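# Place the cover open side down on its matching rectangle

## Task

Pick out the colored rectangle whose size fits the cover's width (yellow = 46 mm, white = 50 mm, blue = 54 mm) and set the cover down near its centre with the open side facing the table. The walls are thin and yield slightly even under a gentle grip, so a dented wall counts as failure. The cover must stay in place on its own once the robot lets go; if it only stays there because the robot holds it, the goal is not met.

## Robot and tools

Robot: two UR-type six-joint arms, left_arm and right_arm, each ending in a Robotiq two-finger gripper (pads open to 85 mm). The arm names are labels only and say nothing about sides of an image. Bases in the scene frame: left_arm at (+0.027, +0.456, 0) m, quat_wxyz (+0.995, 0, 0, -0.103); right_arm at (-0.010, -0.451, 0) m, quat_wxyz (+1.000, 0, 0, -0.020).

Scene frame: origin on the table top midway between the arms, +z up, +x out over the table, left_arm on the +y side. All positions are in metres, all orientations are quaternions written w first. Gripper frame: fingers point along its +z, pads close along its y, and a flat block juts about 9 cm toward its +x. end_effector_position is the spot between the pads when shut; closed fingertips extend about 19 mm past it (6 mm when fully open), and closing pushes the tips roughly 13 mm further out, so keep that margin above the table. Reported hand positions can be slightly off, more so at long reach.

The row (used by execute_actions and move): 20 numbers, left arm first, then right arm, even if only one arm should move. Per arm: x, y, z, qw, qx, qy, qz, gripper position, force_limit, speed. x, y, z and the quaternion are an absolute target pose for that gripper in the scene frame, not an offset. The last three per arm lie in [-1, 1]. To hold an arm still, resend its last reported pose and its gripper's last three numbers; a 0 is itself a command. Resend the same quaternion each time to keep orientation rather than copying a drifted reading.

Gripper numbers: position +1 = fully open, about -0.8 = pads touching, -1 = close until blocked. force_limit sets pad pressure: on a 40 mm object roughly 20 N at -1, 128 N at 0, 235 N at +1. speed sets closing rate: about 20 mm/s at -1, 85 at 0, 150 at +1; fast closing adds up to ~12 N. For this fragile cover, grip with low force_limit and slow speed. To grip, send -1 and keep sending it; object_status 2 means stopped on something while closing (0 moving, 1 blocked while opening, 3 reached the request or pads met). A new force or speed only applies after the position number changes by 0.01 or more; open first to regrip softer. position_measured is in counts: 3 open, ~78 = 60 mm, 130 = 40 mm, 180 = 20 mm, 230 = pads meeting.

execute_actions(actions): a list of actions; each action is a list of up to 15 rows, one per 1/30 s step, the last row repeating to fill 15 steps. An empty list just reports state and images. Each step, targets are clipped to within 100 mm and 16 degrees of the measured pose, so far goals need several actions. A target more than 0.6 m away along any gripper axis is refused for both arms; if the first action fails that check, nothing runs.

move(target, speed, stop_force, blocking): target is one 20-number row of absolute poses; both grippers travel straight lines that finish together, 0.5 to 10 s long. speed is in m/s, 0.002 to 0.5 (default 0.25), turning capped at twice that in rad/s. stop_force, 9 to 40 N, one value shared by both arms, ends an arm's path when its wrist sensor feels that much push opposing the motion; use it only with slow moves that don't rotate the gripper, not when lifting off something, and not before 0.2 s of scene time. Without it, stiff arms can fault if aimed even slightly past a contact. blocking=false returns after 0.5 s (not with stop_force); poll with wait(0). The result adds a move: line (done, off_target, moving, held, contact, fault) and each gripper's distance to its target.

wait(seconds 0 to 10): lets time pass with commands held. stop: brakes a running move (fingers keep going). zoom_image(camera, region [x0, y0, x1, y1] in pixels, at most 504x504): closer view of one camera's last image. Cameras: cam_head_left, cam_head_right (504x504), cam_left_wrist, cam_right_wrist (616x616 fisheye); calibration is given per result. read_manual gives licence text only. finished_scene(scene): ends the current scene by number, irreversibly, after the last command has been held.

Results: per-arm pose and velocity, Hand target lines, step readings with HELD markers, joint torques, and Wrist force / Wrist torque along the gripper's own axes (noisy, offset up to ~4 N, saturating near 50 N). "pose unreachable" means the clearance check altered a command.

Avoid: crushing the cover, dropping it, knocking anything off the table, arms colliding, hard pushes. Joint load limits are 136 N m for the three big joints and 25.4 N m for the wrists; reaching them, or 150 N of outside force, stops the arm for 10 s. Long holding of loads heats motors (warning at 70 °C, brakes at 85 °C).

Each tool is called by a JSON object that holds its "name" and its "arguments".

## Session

{"name": "execute_actions", "arguments": {"actions": []}}

Scene clock: 0.00 s.
left_arm: end_effector_position=(+0.3952, +0.4165, +0.2066) position_measured=3 object_status=3 end_effector_quat_wxyz=(-0.116, +0.818, -0.503, -0.252) end_effector_velocity=(+0.000, -0.000, +0.000) end_effector_angular_velocity=(+0.000, -0.000, -0.001) | right_arm: end_effector_position=(+0.1895, -0.5594, +0.2022) position_measured=3 object_status=3 end_effector_quat_wxyz=(-0.365, +0.754, -0.508, -0.201) end_effector_velocity=(-0.000, +0.000, -0.000) end_effector_angular_velocity=(+0.001, -0.000, -0.001)
Joint positions: left_arm=[-0.419 -1.59   1.857 -1.304 -1.383 -2.716] | right_arm=[-1.381 -1.82   2.138 -1.044 -1.39   2.826]
Joint velocities: left_arm=[-0.001 -0.     0.     0.     0.001  0.001] | right_arm=[-0.001  0.     0.001 -0.     0.    -0.   ]
Joint torques (N m, as the arm reports them, + toward a larger angle): no reading
Wrist force (N, on the end effector, along its own x y z axes, offset not removed): no reading
Wrist torque (N m, same axes, about the end effector's origin, offset not removed): no reading
Hand target (left_arm): +0.395, +0.417, +0.207; -0.116, +0.818, -0.503, -0.252
Hand target (right_arm): +0.189, -0.559, +0.202; -0.365, +0.754, -0.508, -0.201
camera_calibration (this result's frames):
cam_left_wrist: T_world_to_cam=[[-0.88737, -0.458537, 0.0481465, 0.53629], [-0.267363, 0.59684, 0.756505, -0.268116], [-0.375621, 0.658427, -0.652214, 0.158005], [0, 0, 0, 1]] pos_world=[0.463554, 0.301897, 0.280064]
cam_right_wrist: T_world_to_cam=[[-0.91924, -0.16941, -0.355384, 0.161941], [-0.393652, 0.409164, 0.823179, 0.170577], [0.00595535, 0.896597, -0.442808, 0.737811], [0, 0, 0, 1]] pos_world=[0.211617, -0.703878, 0.243845]

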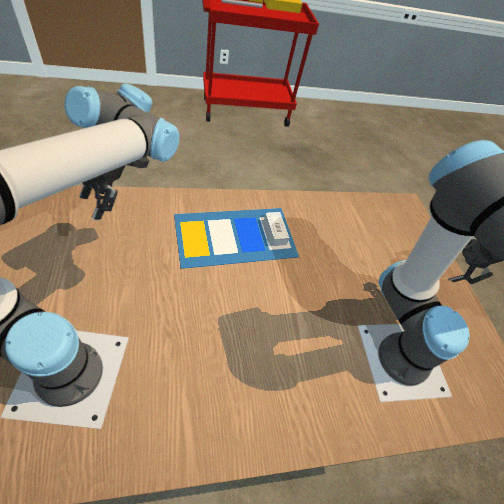

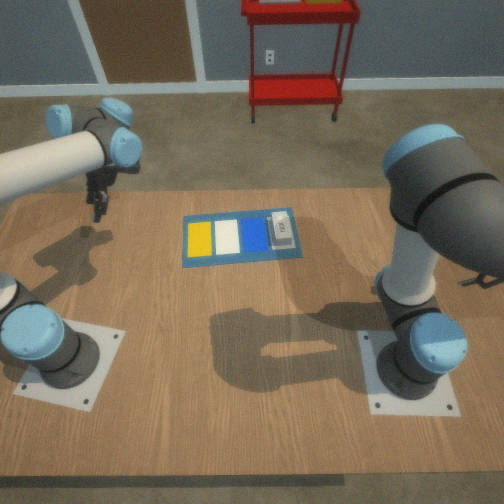

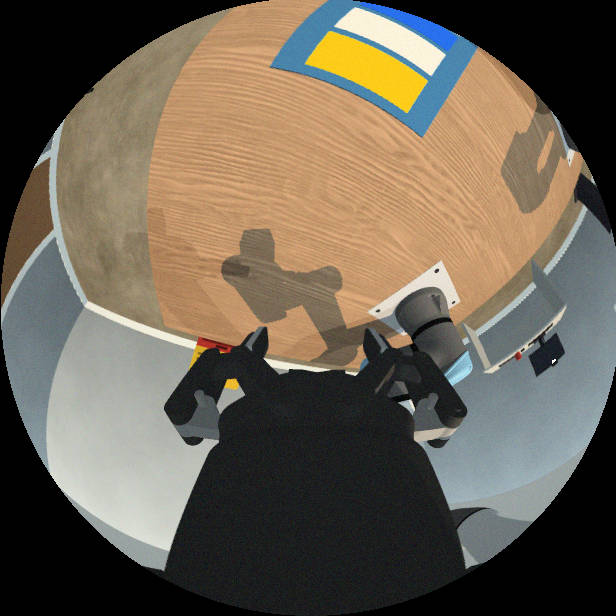

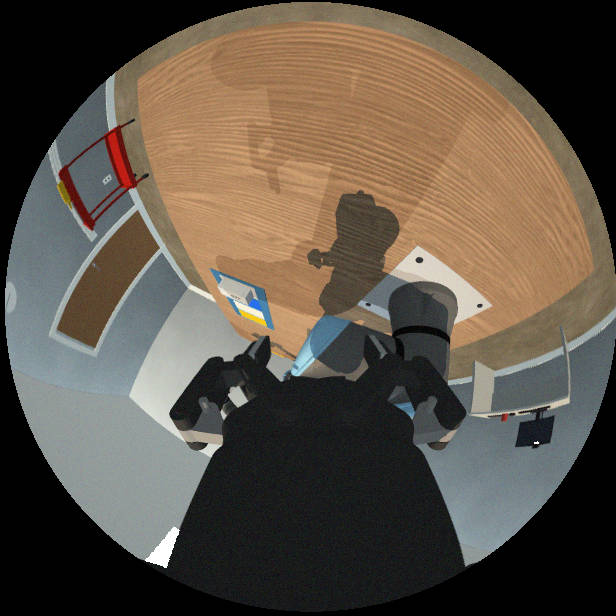

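{"name": "move", "arguments": {"target": [0.3952,0.4165,0.2066,-0.116,0.818,-0.503,-0.252,1,-1,-1,0.46,-0.143,0.10,0,0.999,0.044,0,1,-1,-1]}}

{"name": "zoom_image", "arguments": {"camera": "cam_right_wrist", "region": [220, 220, 420, 420]}}

Scene clock: 9.27 s.
left_arm: end_effector_position=(+0.3952, +0.4165, +0.2066) position_measured=3 object_status=3 end_effector_quat_wxyz=(-0.116, +0.818, -0.503, -0.252) end_effector_velocity=(+0.000, +0.000, -0.000) end_effector_angular_velocity=(-0.000, +0.000, +0.000) | right_arm: end_effector_position=(+0.4607, -0.1425, +0.1002) position_measured=3 object_status=3 end_effector_quat_wxyz=(-0.000, +0.999, +0.043, +0.001) end_effector_velocity=(+0.001, +0.002, -0.001) end_effector_angular_velocity=(-0.004, -0.000, +0.004)
Joint positions: left_arm=[-0.419 -1.59   1.857 -1.305 -1.383 -2.715] | right_arm=[ 0.381 -1.303  1.851 -2.121 -1.571  3.396]
Joint velocities: left_arm=[ 0.001  0.     0.    -0.     0.     0.   ] | right_arm=[ 0.004  0.005 -0.005  0.001 -0.004  0.   ]
Joint torques (N m, as the arm reports them, + toward a larger angle): left_arm=[ 10.89 -28.27 -14.89  -3.85  -0.85   2.53] | right_arm=[  8.1  -22.53 -30.99  -1.84  -1.61  -1.04]
Wrist force (N, on the end effector, along its own x y z axes, offset not removed): left_arm=[0.3 -0.3 0.4] | right_arm=[2.3 1.2 -3.1]
Wrist torque (N m, same axes, about the end effector's origin, offset not removed): left_arm=[0.03 -0.17 -0.12] | right_arm=[0.02 -0.47 0.01]
Hand target (left_arm): +0.395, +0.416, +0.207; -0.116, +0.818, -0.503, -0.252
Hand target (right_arm): +0.461, -0.142, +0.100; -0.000, +0.999, +0.044, +0.001
Off the commanded pose (left_arm): 0.000 m, 0 deg.
Off the commanded pose (right_arm): 0.001 m, 0 deg.
move: done
camera_calibration (this result's frames):
cam_left_wrist: T_world_to_cam=[[-0.887463, -0.458319, 0.0484998, 0.536132], [-0.267146, 0.59731, 0.75621, -0.26832], [-0.375555, 0.658152, -0.652529, 0.158172], [0, 0, 0, 1]] pos_world=[0.463519, 0.301889, 0.280116]
cam_right_wrist: T_world_to_cam=[[0.0613368, -0.997196, -0.0428607, -0.155392], [-0.964944, -0.0702224, 0.252889, 0.442771], [-0.25519, 0.0258468, -0.966545, 0.365902], [0, 0, 0, 1]] pos_world=[0.530155, -0.133322, 0.235029]

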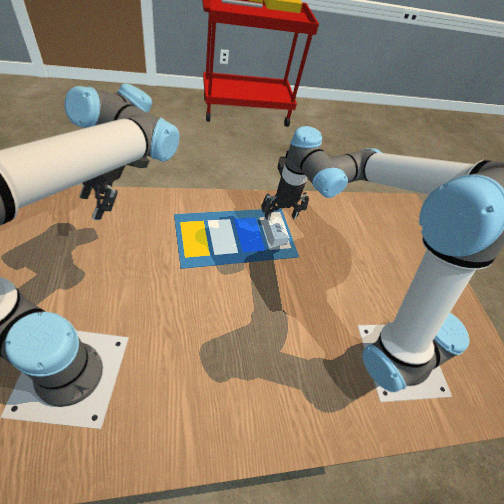

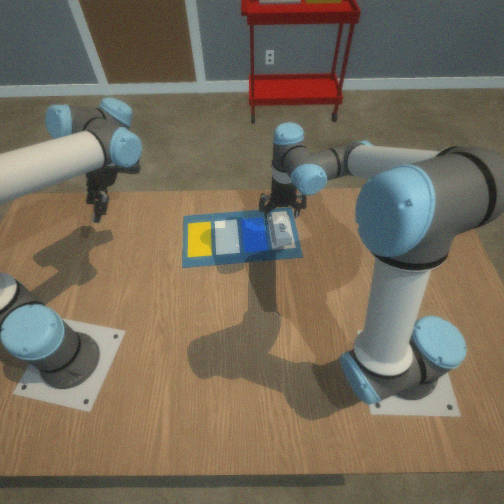

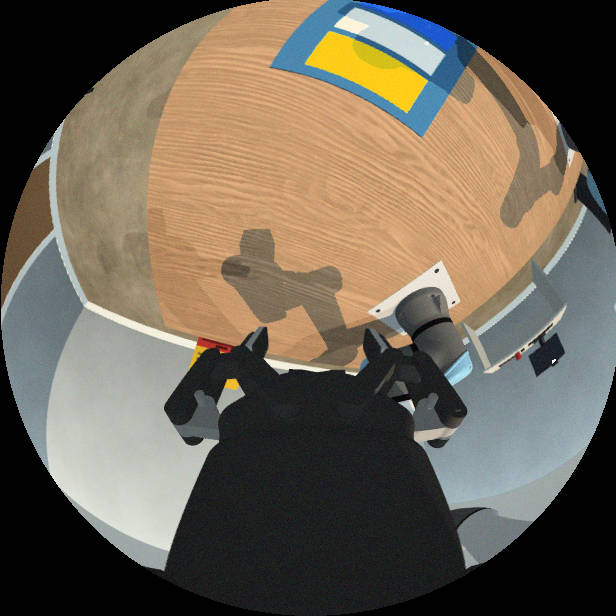

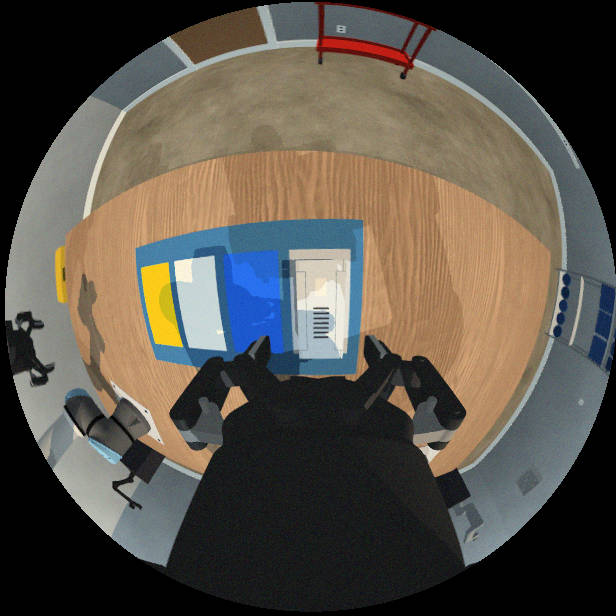

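Region (220, 220, 420, 420) of cam_right_wrist's 616x616 image, scaled by 2.520, with more detail than that image has.

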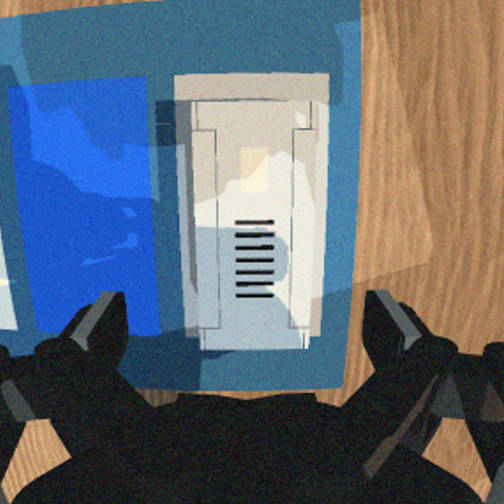

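{"name": "move", "arguments": {"target": [0.3952,0.4165,0.2066,-0.116,0.818,-0.503,-0.252,1,-1,-1,0.472,-0.143,0.026,0,0.999,0.044,0,0.65,-1,-1], "speed": 0.08}}

{"name": "zoom_image", "arguments": {"camera": "cam_right_wrist", "region": [240, 260, 400, 400]}}

{"name": "move", "arguments": {"target": [0.3952,0.4165,0.2066,-0.116,0.818,-0.503,-0.252,1,-1,-1,0.472,-0.143,0.026,0,0.999,0.044,0,-1,-1,-1]}}

{"name": "zoom_image", "arguments": {"camera": "cam_right_wrist", "region": [240, 260, 400, 400]}}

Scene clock: 15.17 s.
left_arm: end_effector_position=(+0.3952, +0.4165, +0.2066) position_measured=3 object_status=3 end_effector_quat_wxyz=(-0.116, +0.818, -0.503, -0.252) end_effector_velocity=(+0.000, +0.000, +0.000) end_effector_angular_velocity=(-0.001, -0.001, -0.001) | right_arm: end_effector_position=(+0.4720, -0.1430, +0.0262) position_measured=47 object_status=3 end_effector_quat_wxyz=(+0.000, +0.999, +0.044, -0.000) end_effector_velocity=(+0.001, -0.000, -0.003) end_effector_angular_velocity=(-0.000, -0.000, -0.001)
Joint positions: left_arm=[-0.419 -1.59   1.857 -1.305 -1.383 -2.715] | right_arm=[ 0.373 -1.174  1.901 -2.297 -1.571  3.388]
Joint velocities: left_arm=[ 0.    -0.001  0.    -0.     0.     0.001] | right_arm=[-0.001  0.005  0.001 -0.007 -0.     0.001]
Joint torques (N m, as the arm reports them, + toward a larger angle): left_arm=[ 10.54 -28.51 -14.56  -3.7   -0.83   2.41] | right_arm=[ -5.49 -24.21  -8.7   -4.29   1.51  -1.15]
Wrist force (N, on the end effector, along its own x y z axes, offset not removed): left_arm=[-1.5 -0.8 1.0] | right_arm=[2.9 0.5 -2.3]
Wrist torque (N m, same axes, about the end effector's origin, offset not removed): left_arm=[-0.15 0.29 -0.22] | right_arm=[-0.08 -0.61 0.13]
Hand target (left_arm): +0.395, +0.416, +0.207; -0.116, +0.818, -0.503, -0.252
Hand target (right_arm): +0.472, -0.143, +0.026; +0.000, +0.999, +0.044, -0.000
Off the commanded pose (left_arm): 0.000 m, 0 deg.
Off the commanded pose (right_arm): 0.000 m, 0 deg.
move: done
camera_calibration (this result's frames):
cam_left_wrist: T_world_to_cam=[[-0.887463, -0.458319, 0.0485001, 0.536132], [-0.267146, 0.597311, 0.75621, -0.26832], [-0.375555, 0.658152, -0.65253, 0.158172], [0, 0, 0, 1]] pos_world=[0.463519, 0.301889, 0.280116]
cam_right_wrist: T_world_to_cam=[[0.0624397, -0.997159, -0.0421382, -0.16029], [-0.964442, -0.0711474, 0.254539, 0.471887], [-0.256813, 0.0247465, -0.966144, 0.297908], [0, 0, 0, 1]] pos_world=[0.541623, -0.133633, 0.160954]

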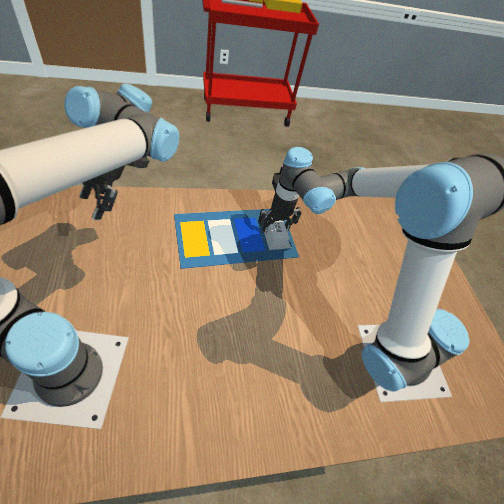

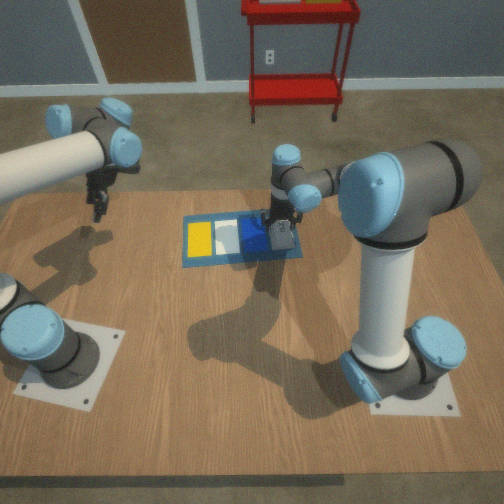

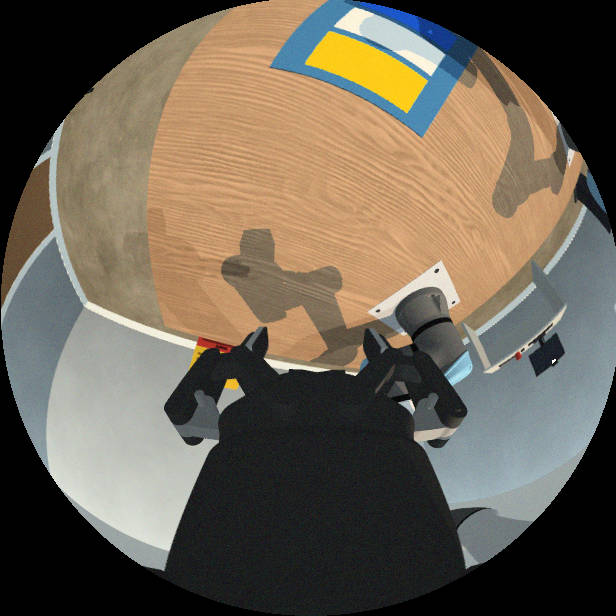

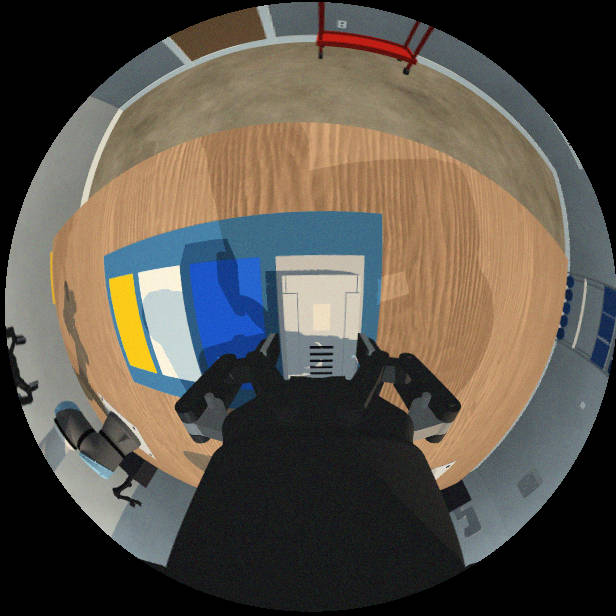

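Region (240, 260, 400, 400) of cam_right_wrist's 616x616 image, scaled by 3.150, with more detail than that image has; it fills the top 441 rows of this view, and the rest is white.

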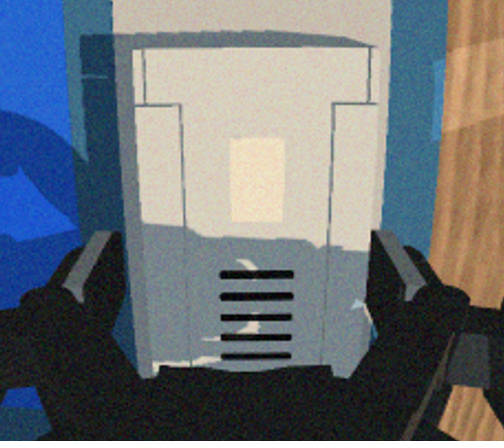

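Scene clock: 16.43 s.
left_arm: end_effector_position=(+0.3952, +0.4165, +0.2066) position_measured=3 object_status=3 end_effector_quat_wxyz=(-0.116, +0.818, -0.503, -0.252) end_effector_velocity=(-0.000, -0.000, -0.000) end_effector_angular_velocity=(+0.000, +0.001, -0.002) | right_arm: end_effector_position=(+0.4720, -0.1430, +0.0260) position_measured=100 object_status=0 end_effector_quat_wxyz=(-0.000, +0.999, +0.044, +0.000) end_effector_velocity=(-0.000, +0.000, +0.000) end_effector_angular_velocity=(+0.000, -0.001, +0.001)
Joint positions: left_arm=[-0.419 -1.59   1.857 -1.305 -1.383 -2.715] | right_arm=[ 0.373 -1.174  1.901 -2.298 -1.571  3.388]
Joint velocities: left_arm=[-0.001  0.    -0.     0.     0.     0.001] | right_arm=[ 0.    -0.     0.001 -0.002  0.    -0.   ]
Joint torques (N m, as the arm reports them, + toward a larger angle): left_arm=[  9.84 -28.72 -14.38  -3.89  -0.95   2.42] | right_arm=[ -4.74 -23.45  -8.35  -3.33   1.3   -1.2 ]
Wrist force (N, on the end effector, along its own x y z axes, offset not removed): left_arm=[1.8 0.2 2.9] | right_arm=[0.8 0.0 -9.4]
Wrist torque (N m, same axes, about the end effector's origin, offset not removed): left_arm=[0.03 -0.31 -0.15] | right_arm=[-0.20 -0.23 0.00]
Hand target (left_arm): +0.395, +0.417, +0.207; -0.116, +0.818, -0.503, -0.252
Hand target (right_arm): +0.472, -0.143, +0.026; +0.000, +0.999, +0.044, +0.000
Off the commanded pose (left_arm): 0.000 m, 0 deg.
Off the commanded pose (right_arm): 0.000 m, 0 deg.
move: done
camera_calibration (this result's frames):
cam_left_wrist: T_world_to_cam=[[-0.887463, -0.458319, 0.0485002, 0.536132], [-0.267146, 0.59731, 0.75621, -0.26832], [-0.375555, 0.658152, -0.652529, 0.158172], [0, 0, 0, 1]] pos_world=[0.463519, 0.301889, 0.280116]
cam_right_wrist: T_world_to_cam=[[0.0624396, -0.997158, -0.0421594, -0.160304], [-0.964453, -0.0711516, 0.254495, 0.471967], [-0.256772, 0.0247702, -0.966155, 0.297695], [0, 0, 0, 1]] pos_world=[0.541639, -0.133641, 0.160748]

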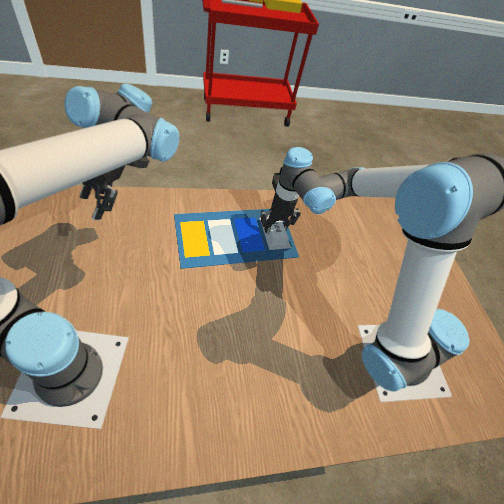

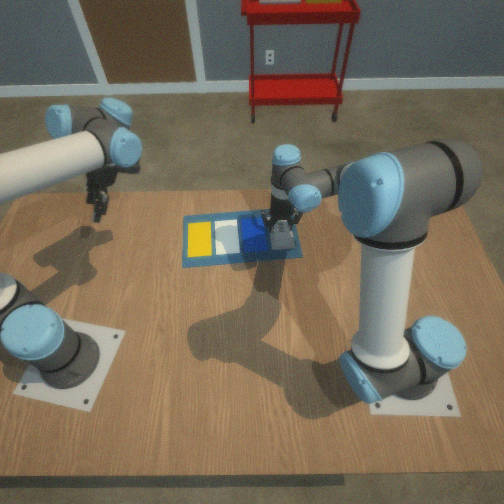

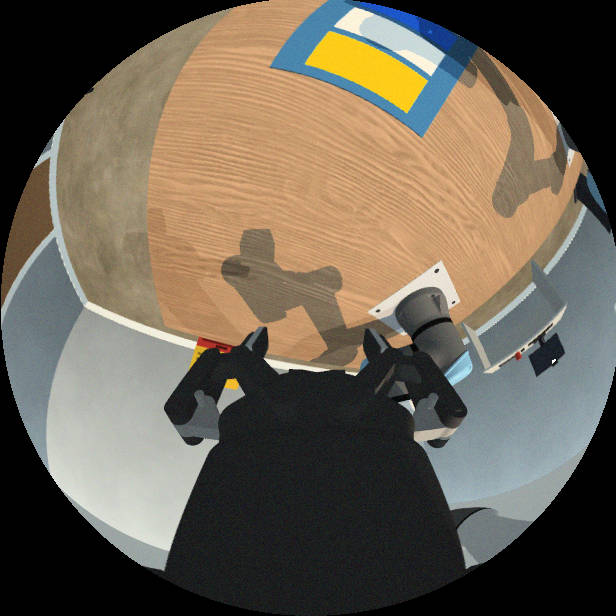

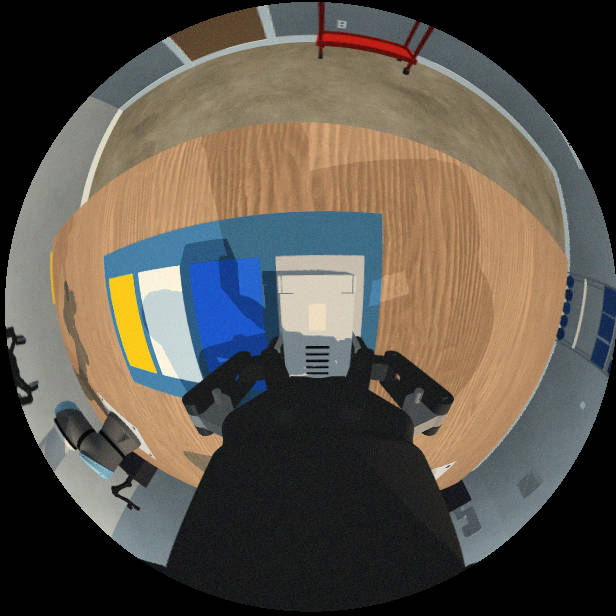

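Region (240, 260, 400, 400) of cam_right_wrist's 616x616 image, scaled by 3.150, with more detail than that image has; it fills the top 441 rows of this view, and the rest is white.

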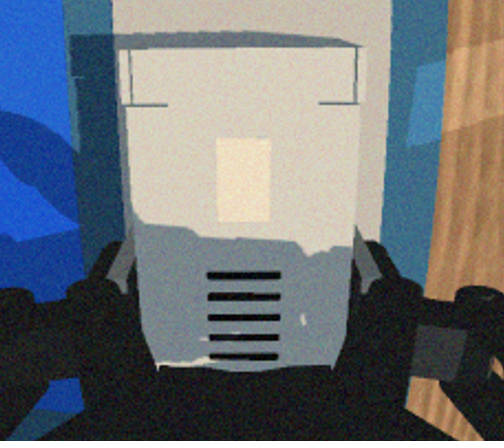

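{"name": "move", "arguments": {"target": [0.3952,0.4165,0.2066,-0.116,0.818,-0.503,-0.252,1,-1,-1,0.472,-0.142,0.045,0,0.999,0.044,0,-1,-1,-1], "speed": 0.08}}

{"name": "move", "arguments": {"target": [0.3952,0.4165,0.2066,-0.116,0.818,-0.503,-0.252,1,-1,-1,0.464,-0.051,0.034,0,0.999,0.044,0,-1,-1,-1], "speed": 0.12}}

Scene clock: 21.30 s.
left_arm: end_effector_position=(+0.3952, +0.4165, +0.2066) position_measured=3 object_status=3 end_effector_quat_wxyz=(-0.116, +0.818, -0.503, -0.252) end_effector_velocity=(+0.000, -0.000, -0.000) end_effector_angular_velocity=(+0.001, -0.001, +0.001) | right_arm: end_effector_position=(+0.4720, -0.1420, +0.0448) position_measured=100 object_status=2 end_effector_quat_wxyz=(-0.000, +0.999, +0.044, +0.000) end_effector_velocity=(-0.000, +0.001, +0.002) end_effector_angular_velocity=(-0.000, +0.001, +0.001)
Joint positions: left_arm=[-0.419 -1.59   1.857 -1.305 -1.383 -2.715] | right_arm=[ 0.375 -1.203  1.883 -2.251 -1.571  3.389]
Joint velocities: left_arm=[-0.     0.001 -0.    -0.     0.001 -0.002] | right_arm=[ 0.001 -0.003 -0.003  0.006 -0.    -0.   ]
Joint torques (N m, as the arm reports them, + toward a larger angle): left_arm=[ 10.31 -28.34 -14.51  -3.72  -0.88   2.32] | right_arm=[  8.19 -46.49 -29.04  -1.89   1.26   1.63]
Wrist force (N, on the end effector, along its own x y z axes, offset not removed): left_arm=[-1.1 -0.4 3.4] | right_arm=[1.0 1.4 -2.5]
Wrist torque (N m, same axes, about the end effector's origin, offset not removed): left_arm=[0.00 0.14 -0.03] | right_arm=[0.09 -0.14 0.11]
Hand target (left_arm): +0.395, +0.417, +0.207; -0.116, +0.818, -0.503, -0.252
Hand target (right_arm): +0.472, -0.142, +0.045; -0.000, +0.999, +0.044, +0.000
Off the commanded pose (left_arm): 0.000 m, 0 deg.
Off the commanded pose (right_arm): 0.000 m, 0 deg.
move: done
camera_calibration (this result's frames):
cam_left_wrist: T_world_to_cam=[[-0.887463, -0.458319, 0.0485003, 0.536132], [-0.267146, 0.597311, 0.75621, -0.268321], [-0.375555, 0.658152, -0.652529, 0.158172], [0, 0, 0, 1]] pos_world=[0.463519, 0.301889, 0.280116]
cam_right_wrist: T_world_to_cam=[[0.0624398, -0.997157, -0.0421709, -0.158529], [-0.964451, -0.0711549, 0.254501, 0.467239], [-0.256778, 0.0247808, -0.966153, 0.315803], [0, 0, 0, 1]] pos_world=[0.541619, -0.132658, 0.179516]

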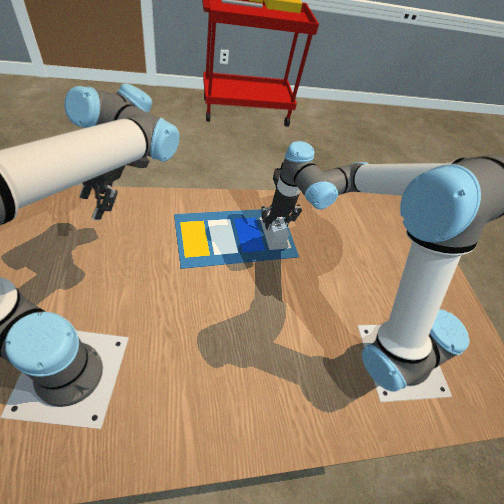

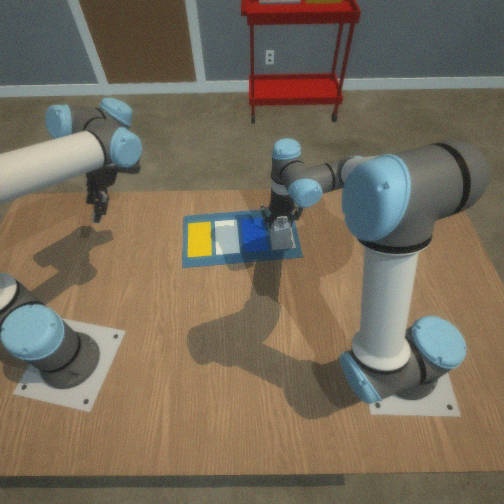

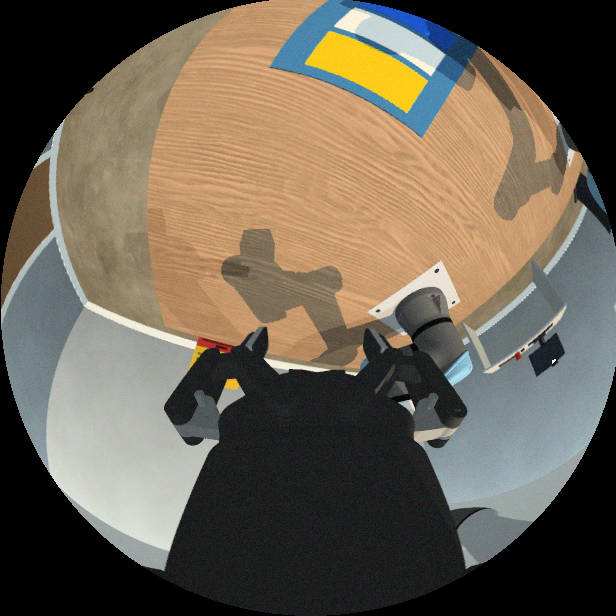

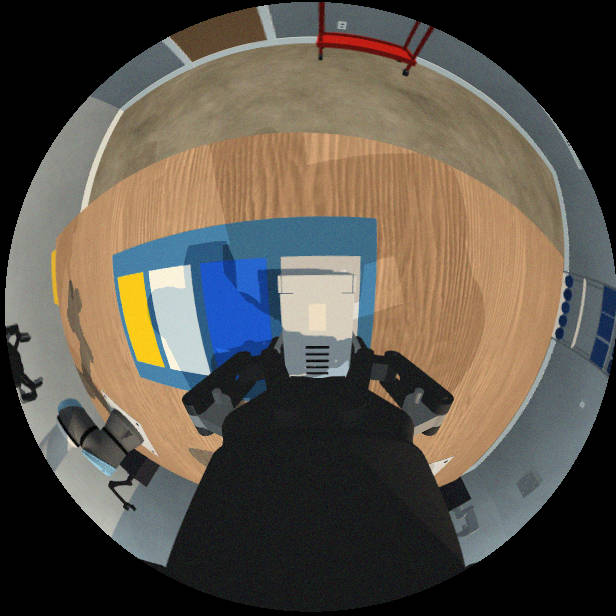

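Scene clock: 22.60 s.
left_arm: end_effector_position=(+0.3952, +0.4165, +0.2066) position_measured=3 object_status=3 end_effector_quat_wxyz=(-0.116, +0.818, -0.503, -0.252) end_effector_velocity=(+0.000, +0.000, +0.000) end_effector_angular_velocity=(+0.001, -0.001, +0.002) | right_arm: end_effector_position=(+0.4639, -0.0511, +0.0340) position_measured=100 object_status=2 end_effector_quat_wxyz=(-0.000, +0.999, +0.044, +0.000) end_effector_velocity=(+0.000, +0.002, -0.000) end_effector_angular_velocity=(-0.000, -0.000, +0.000)
Joint positions: left_arm=[-0.419 -1.59   1.857 -1.305 -1.383 -2.715] | right_arm=[ 0.524 -1.094  1.747 -2.224 -1.571  3.538]
Joint velocities: left_arm=[ 0.    -0.    -0.     0.     0.    -0.002] | right_arm=[ 0.003  0.003 -0.005  0.001 -0.     0.003]
Joint torques (N m, as the arm reports them, + toward a larger angle): left_arm=[ 10.19 -28.61 -14.9   -3.79  -0.8    2.27] | right_arm=[  7.46 -28.79 -29.57  -1.9   -1.44   1.37]
Wrist force (N, on the end effector, along its own x y z axes, offset not removed): left_arm=[2.1 -0.1 2.7] | right_arm=[1.3 -0.6 -3.1]
Wrist torque (N m, same axes, about the end effector's origin, offset not removed): left_arm=[-0.09 -0.49 -0.15] | right_arm=[-0.20 -0.29 0.04]
Hand target (left_arm): +0.395, +0.417, +0.207; -0.116, +0.818, -0.503, -0.252
Hand target (right_arm): +0.464, -0.051, +0.034; -0.000, +0.999, +0.044, +0.000
Off the commanded pose (left_arm): 0.000 m, 0 deg.
Off the commanded pose (right_arm): 0.000 m, 0 deg.
move: done
camera_calibration (this result's frames):
cam_left_wrist: T_world_to_cam=[[-0.887463, -0.458319, 0.0485001, 0.536132], [-0.267146, 0.597311, 0.75621, -0.26832], [-0.375555, 0.658152, -0.65253, 0.158172], [0, 0, 0, 1]] pos_world=[0.463519, 0.301889, 0.280116]
cam_right_wrist: T_world_to_cam=[[0.0624566, -0.997146, -0.0424086, -0.0678324], [-0.964478, -0.0712291, 0.254378, 0.468703], [-0.256672, 0.0250146, -0.966175, 0.301058], [0, 0, 0, 1]] pos_world=[0.533564, -0.0417844, 0.16877]

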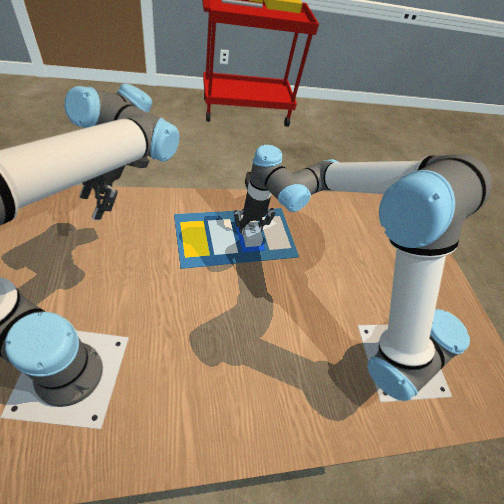

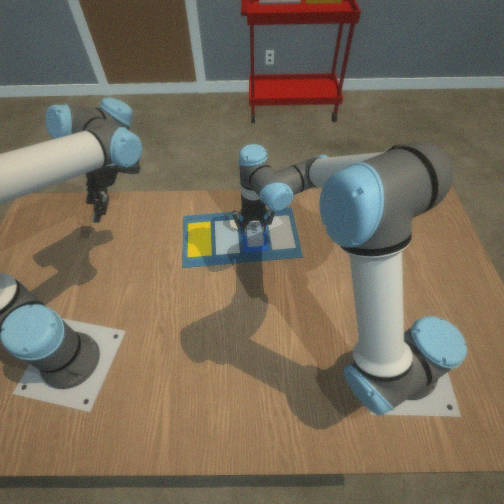

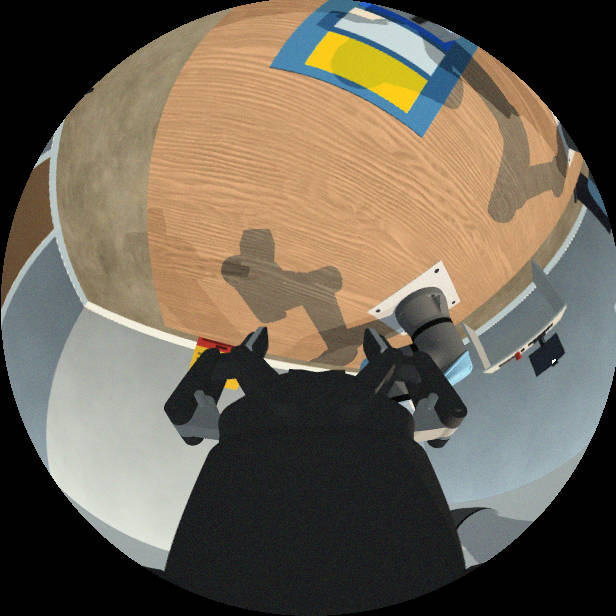

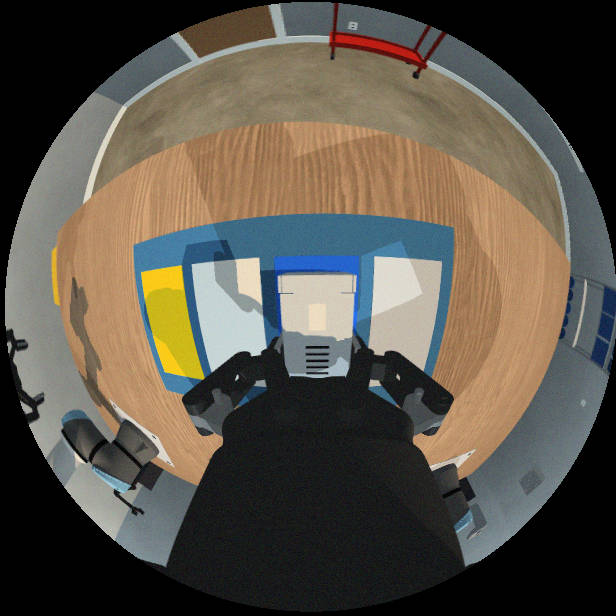

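Centered.

{"name": "move", "arguments": {"target": [0.3952,0.4165,0.2066,-0.116,0.818,-0.503,-0.252,1,-1,-1,0.464,-0.051,0.027,0,0.999,0.044,0,-1,-1,-1], "speed": 0.01, "stop_force": 9}}

{"name": "move", "arguments": {"target": [0.3952,0.4165,0.2066,-0.116,0.818,-0.503,-0.252,1,-1,-1,0.464,-0.051,0.0275,0,0.999,0.044,0,0.6,-1,0]}}

{"name": "move", "arguments": {"target": [0.3952,0.4165,0.2066,-0.116,0.818,-0.503,-0.252,1,-1,-1,0.464,-0.051,0.10,0,0.999,0.044,0,0.6,-1,0]}}

Scene clock: 29.57 s.
left_arm: end_effector_position=(+0.3952, +0.4165, +0.2066) position_measured=3 object_status=3 end_effector_quat_wxyz=(-0.116, +0.818, -0.503, -0.252) end_effector_velocity=(+0.000, -0.000, -0.000) end_effector_angular_velocity=(+0.001, +0.001, -0.000) | right_arm: end_effector_position=(+0.4640, -0.0510, +0.0272) position_measured=100 object_status=2 end_effector_quat_wxyz=(-0.000, +0.999, +0.044, -0.000) end_effector_velocity=(-0.000, +0.000, -0.002) end_effector_angular_velocity=(-0.001, +0.000, +0.001)
Joint positions: left_arm=[-0.419 -1.59   1.857 -1.305 -1.383 -2.715] | right_arm=[ 0.524 -1.084  1.752 -2.239 -1.571  3.538]
Joint velocities: left_arm=[-0.     0.001 -0.     0.    -0.     0.   ] | right_arm=[ 0.001  0.004  0.001 -0.004 -0.001 -0.   ]
Joint torques (N m, as the arm reports them, + toward a larger angle): left_arm=[  9.98 -28.9  -14.83  -3.74  -0.72   2.21] | right_arm=[ -6.06 -31.06  -9.08  -4.36  -1.37  -1.2 ]
Wrist force (N, on the end effector, along its own x y z axes, offset not removed): left_arm=[1.1 -1.7 1.8] | right_arm=[2.7 1.0 -2.8]
Wrist torque (N m, same axes, about the end effector's origin, offset not removed): left_arm=[-0.22 -0.31 -0.14] | right_arm=[0.10 -0.46 0.16]
Hand target (left_arm): +0.395, +0.417, +0.207; -0.116, +0.818, -0.503, -0.252
Hand target (right_arm): +0.464, -0.051, +0.027; +0.000, +0.999, +0.044, -0.000
Off the commanded pose (left_arm): 0.000 m, 0 deg.
Off the commanded pose (right_arm): 0.000 m, 0 deg.
move: done
camera_calibration (this result's frames):
cam_left_wrist: T_world_to_cam=[[-0.887463, -0.458319, 0.0485005, 0.536132], [-0.267146, 0.59731, 0.75621, -0.268321], [-0.375555, 0.658152, -0.652529, 0.158172], [0, 0, 0, 1]] pos_world=[0.463519, 0.301889, 0.280116]
cam_right_wrist: T_world_to_cam=[[0.0624602, -0.997157, -0.0421559, -0.0680099], [-0.964444, -0.0711713, 0.254523, 0.470467], [-0.256799, 0.0247595, -0.966148, 0.294551], [0, 0, 0, 1]] pos_world=[0.533628, -0.0416257, 0.161968]

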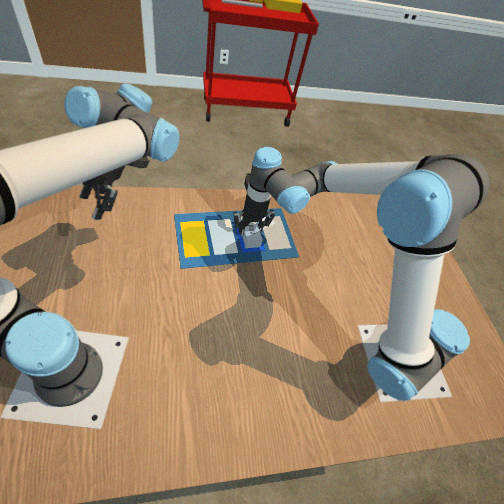

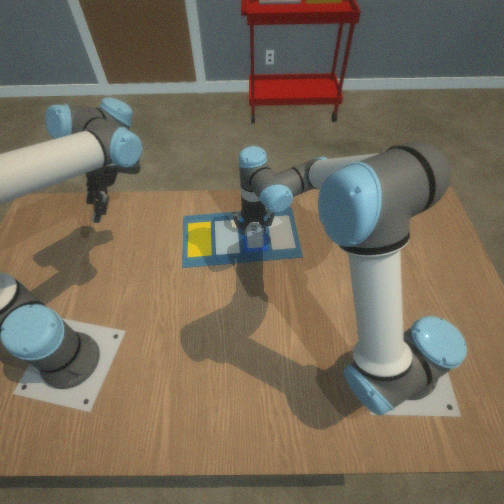

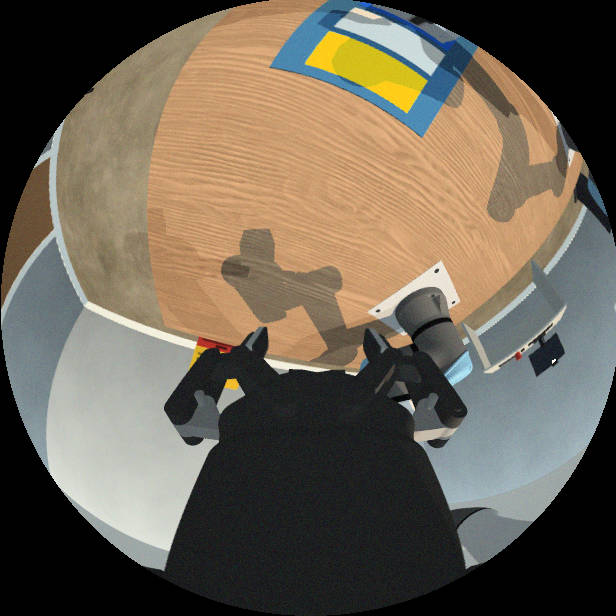

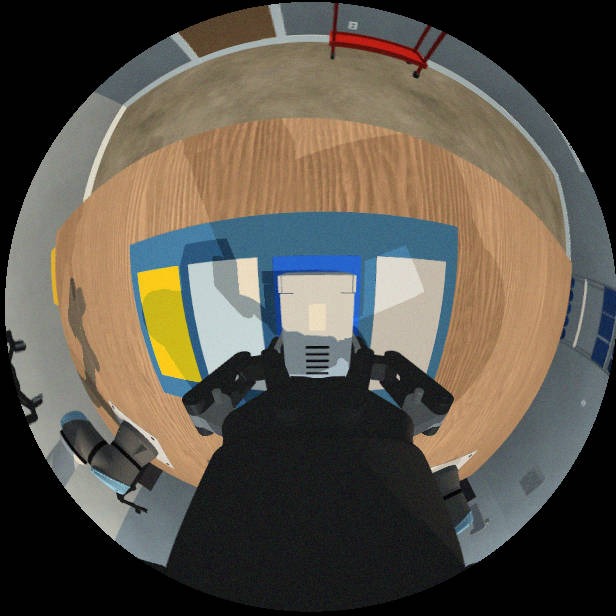

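Scene clock: 30.27 s.
left_arm: end_effector_position=(+0.3952, +0.4165, +0.2066) position_measured=3 object_status=3 end_effector_quat_wxyz=(-0.116, +0.818, -0.503, -0.252) end_effector_velocity=(+0.000, -0.000, -0.000) end_effector_angular_velocity=(-0.000, +0.001, -0.002) | right_arm: end_effector_position=(+0.4639, -0.0510, +0.0274) position_measured=53 object_status=3 end_effector_quat_wxyz=(+0.000, +0.999, +0.044, -0.000) end_effector_velocity=(-0.000, +0.000, +0.000) end_effector_angular_velocity=(-0.001, +0.001, +0.000)
Joint positions: left_arm=[-0.419 -1.59   1.857 -1.305 -1.383 -2.715] | right_arm=[ 0.524 -1.084  1.752 -2.239 -1.571  3.538]
Joint velocities: left_arm=[-0.     0.     0.    -0.     0.     0.002] | right_arm=[ 0.001 -0.    -0.001  0.002 -0.     0.   ]
Joint torques (N m, as the arm reports them, + toward a larger angle): left_arm=[ 10.21 -27.96 -14.97  -3.82  -0.67   2.09] | right_arm=[ -4.99 -52.35 -29.37  -1.73  -1.41  -1.11]
Wrist force (N, on the end effector, along its own x y z axes, offset not removed): left_arm=[0.4 0.1 0.9] | right_arm=[1.6 -0.4 -3.4]
Wrist torque (N m, same axes, about the end effector's origin, offset not removed): left_arm=[0.11 -0.22 -0.07] | right_arm=[-0.26 -0.31 0.08]
Hand target (left_arm): +0.395, +0.417, +0.207; -0.116, +0.818, -0.503, -0.252
Hand target (right_arm): +0.464, -0.051, +0.028; -0.000, +0.999, +0.044, +0.000
Off the commanded pose (left_arm): 0.000 m, 0 deg.
Off the commanded pose (right_arm): 0.000 m, 0 deg.
move: done
camera_calibration (this result's frames):
cam_left_wrist: T_world_to_cam=[[-0.887463, -0.458319, 0.0485004, 0.536132], [-0.267146, 0.597311, 0.75621, -0.26832], [-0.375555, 0.658152, -0.652529, 0.158172], [0, 0, 0, 1]] pos_world=[0.463519, 0.301889, 0.280116]
cam_right_wrist: T_world_to_cam=[[0.062435, -0.997161, -0.0420828, -0.068042], [-0.964408, -0.071132, 0.254671, 0.47033], [-0.256941, 0.0246846, -0.966112, 0.294782], [0, 0, 0, 1]] pos_world=[0.53358, -0.0416699, 0.16215]

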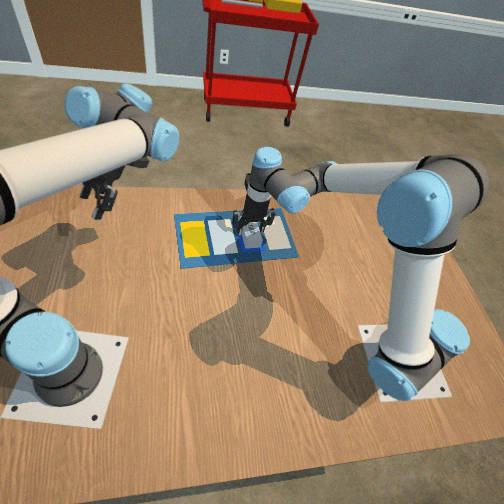

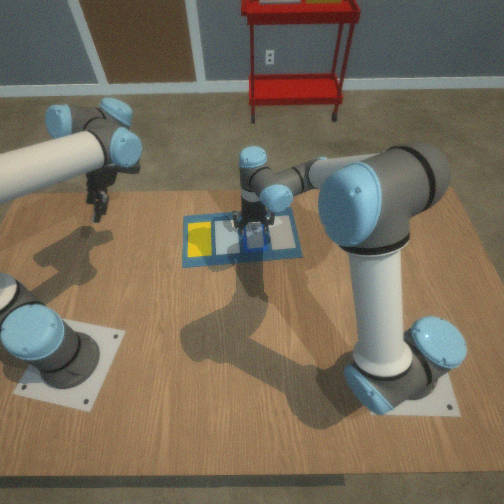

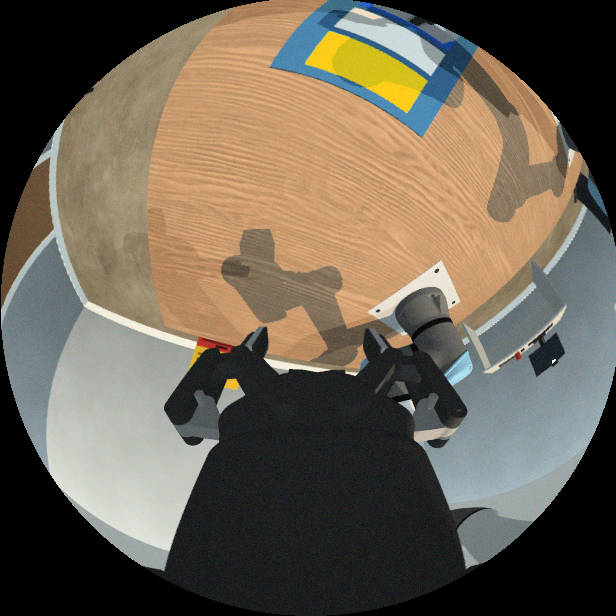

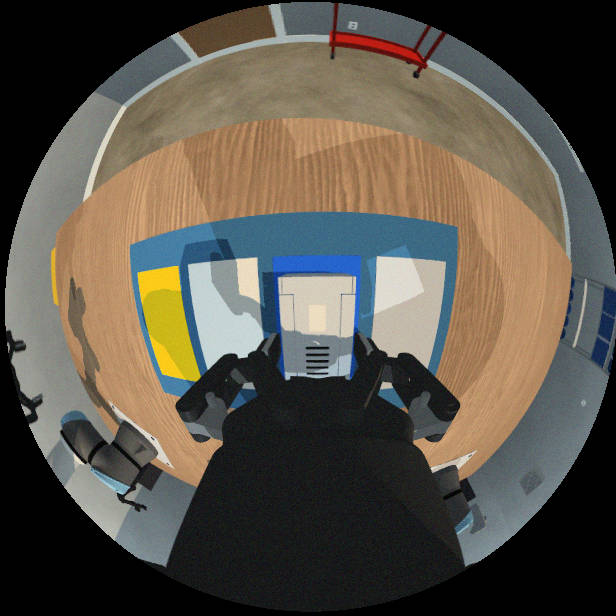

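Scene clock: 31.23 s.
left_arm: end_effector_position=(+0.3952, +0.4165, +0.2066) position_measured=3 object_status=3 end_effector_quat_wxyz=(-0.116, +0.818, -0.503, -0.252) end_effector_velocity=(-0.000, -0.000, +0.000) end_effector_angular_velocity=(-0.000, +0.000, -0.000) | right_arm: end_effector_position=(+0.4639, -0.0510, +0.0998) position_measured=53 object_status=3 end_effector_quat_wxyz=(-0.000, +0.999, +0.044, +0.000) end_effector_velocity=(+0.000, -0.000, +0.003) end_effector_angular_velocity=(-0.000, -0.000, +0.000)
Joint positions: left_arm=[-0.419 -1.59   1.857 -1.305 -1.383 -2.715] | right_arm=[ 0.524 -1.179  1.678 -2.07  -1.571  3.538]
Joint velocities: left_arm=[-0.001 -0.    -0.     0.    -0.     0.   ] | right_arm=[-0.001 -0.003 -0.003  0.006 -0.    -0.001]
Joint torques (N m, as the arm reports them, + toward a larger angle): left_arm=[  9.68 -28.01 -14.91  -3.83  -0.75   2.12] | right_arm=[ -4.63 -51.98 -32.88  -1.85   0.71  -1.  ]
Wrist force (N, on the end effector, along its own x y z axes, offset not removed): left_arm=[-0.1 2.6 3.3] | right_arm=[2.4 1.6 -3.6]
Wrist torque (N m, same axes, about the end effector's origin, offset not removed): left_arm=[0.47 -0.18 -0.19] | right_arm=[0.18 -0.46 0.09]
Hand target (left_arm): +0.395, +0.417, +0.207; -0.116, +0.818, -0.503, -0.252
Hand target (right_arm): +0.464, -0.051, +0.100; -0.000, +0.999, +0.044, +0.000
Off the commanded pose (left_arm): 0.000 m, 0 deg.
Off the commanded pose (right_arm): 0.000 m, 0 deg.
move: done
camera_calibration (this result's frames):
cam_left_wrist: T_world_to_cam=[[-0.887464, -0.458319, 0.0485003, 0.536132], [-0.267146, 0.597311, 0.75621, -0.268321], [-0.375555, 0.658152, -0.65253, 0.158172], [0, 0, 0, 1]] pos_world=[0.463519, 0.301889, 0.280116]
cam_right_wrist: T_world_to_cam=[[0.0625095, -0.997152, -0.0421848, -0.0649558], [-0.96446, -0.0712246, 0.25445, 0.451942], [-0.25673, 0.02478, -0.966166, 0.364613], [0, 0, 0, 1]] pos_world=[0.533547, -0.0416166, 0.23454]

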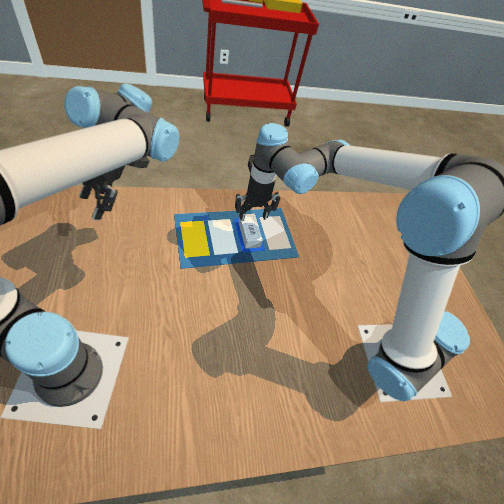

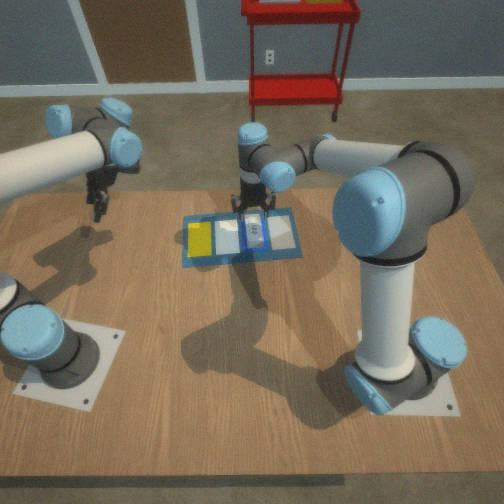

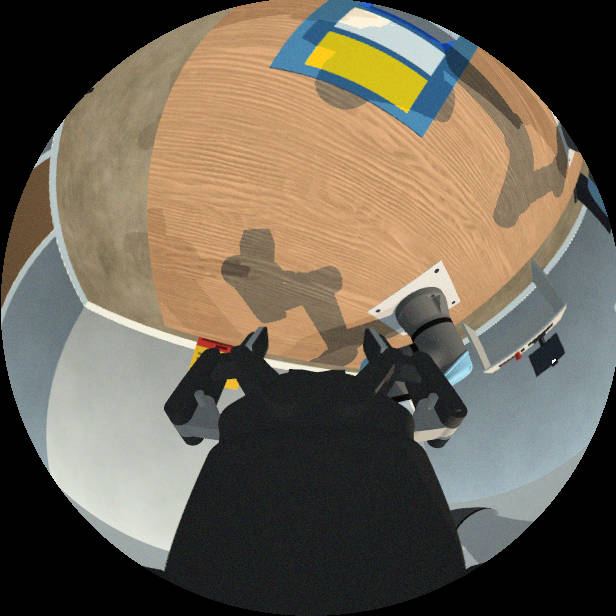

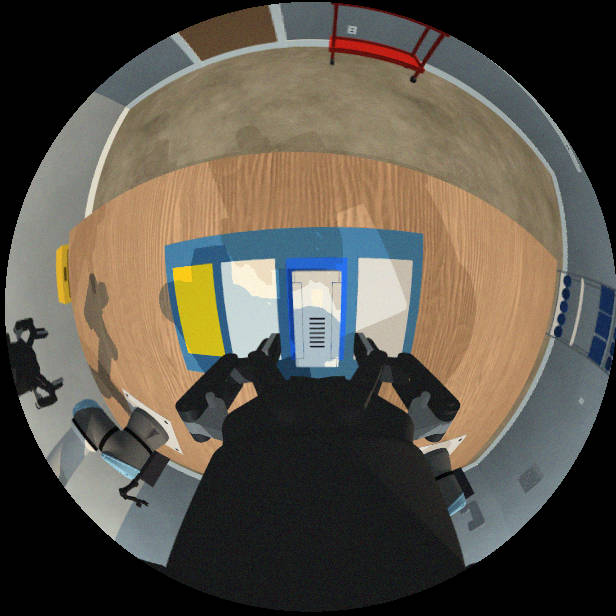

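{"name": "finished_scene", "arguments": {"scene": 2}}

The scene is finished: the task was done.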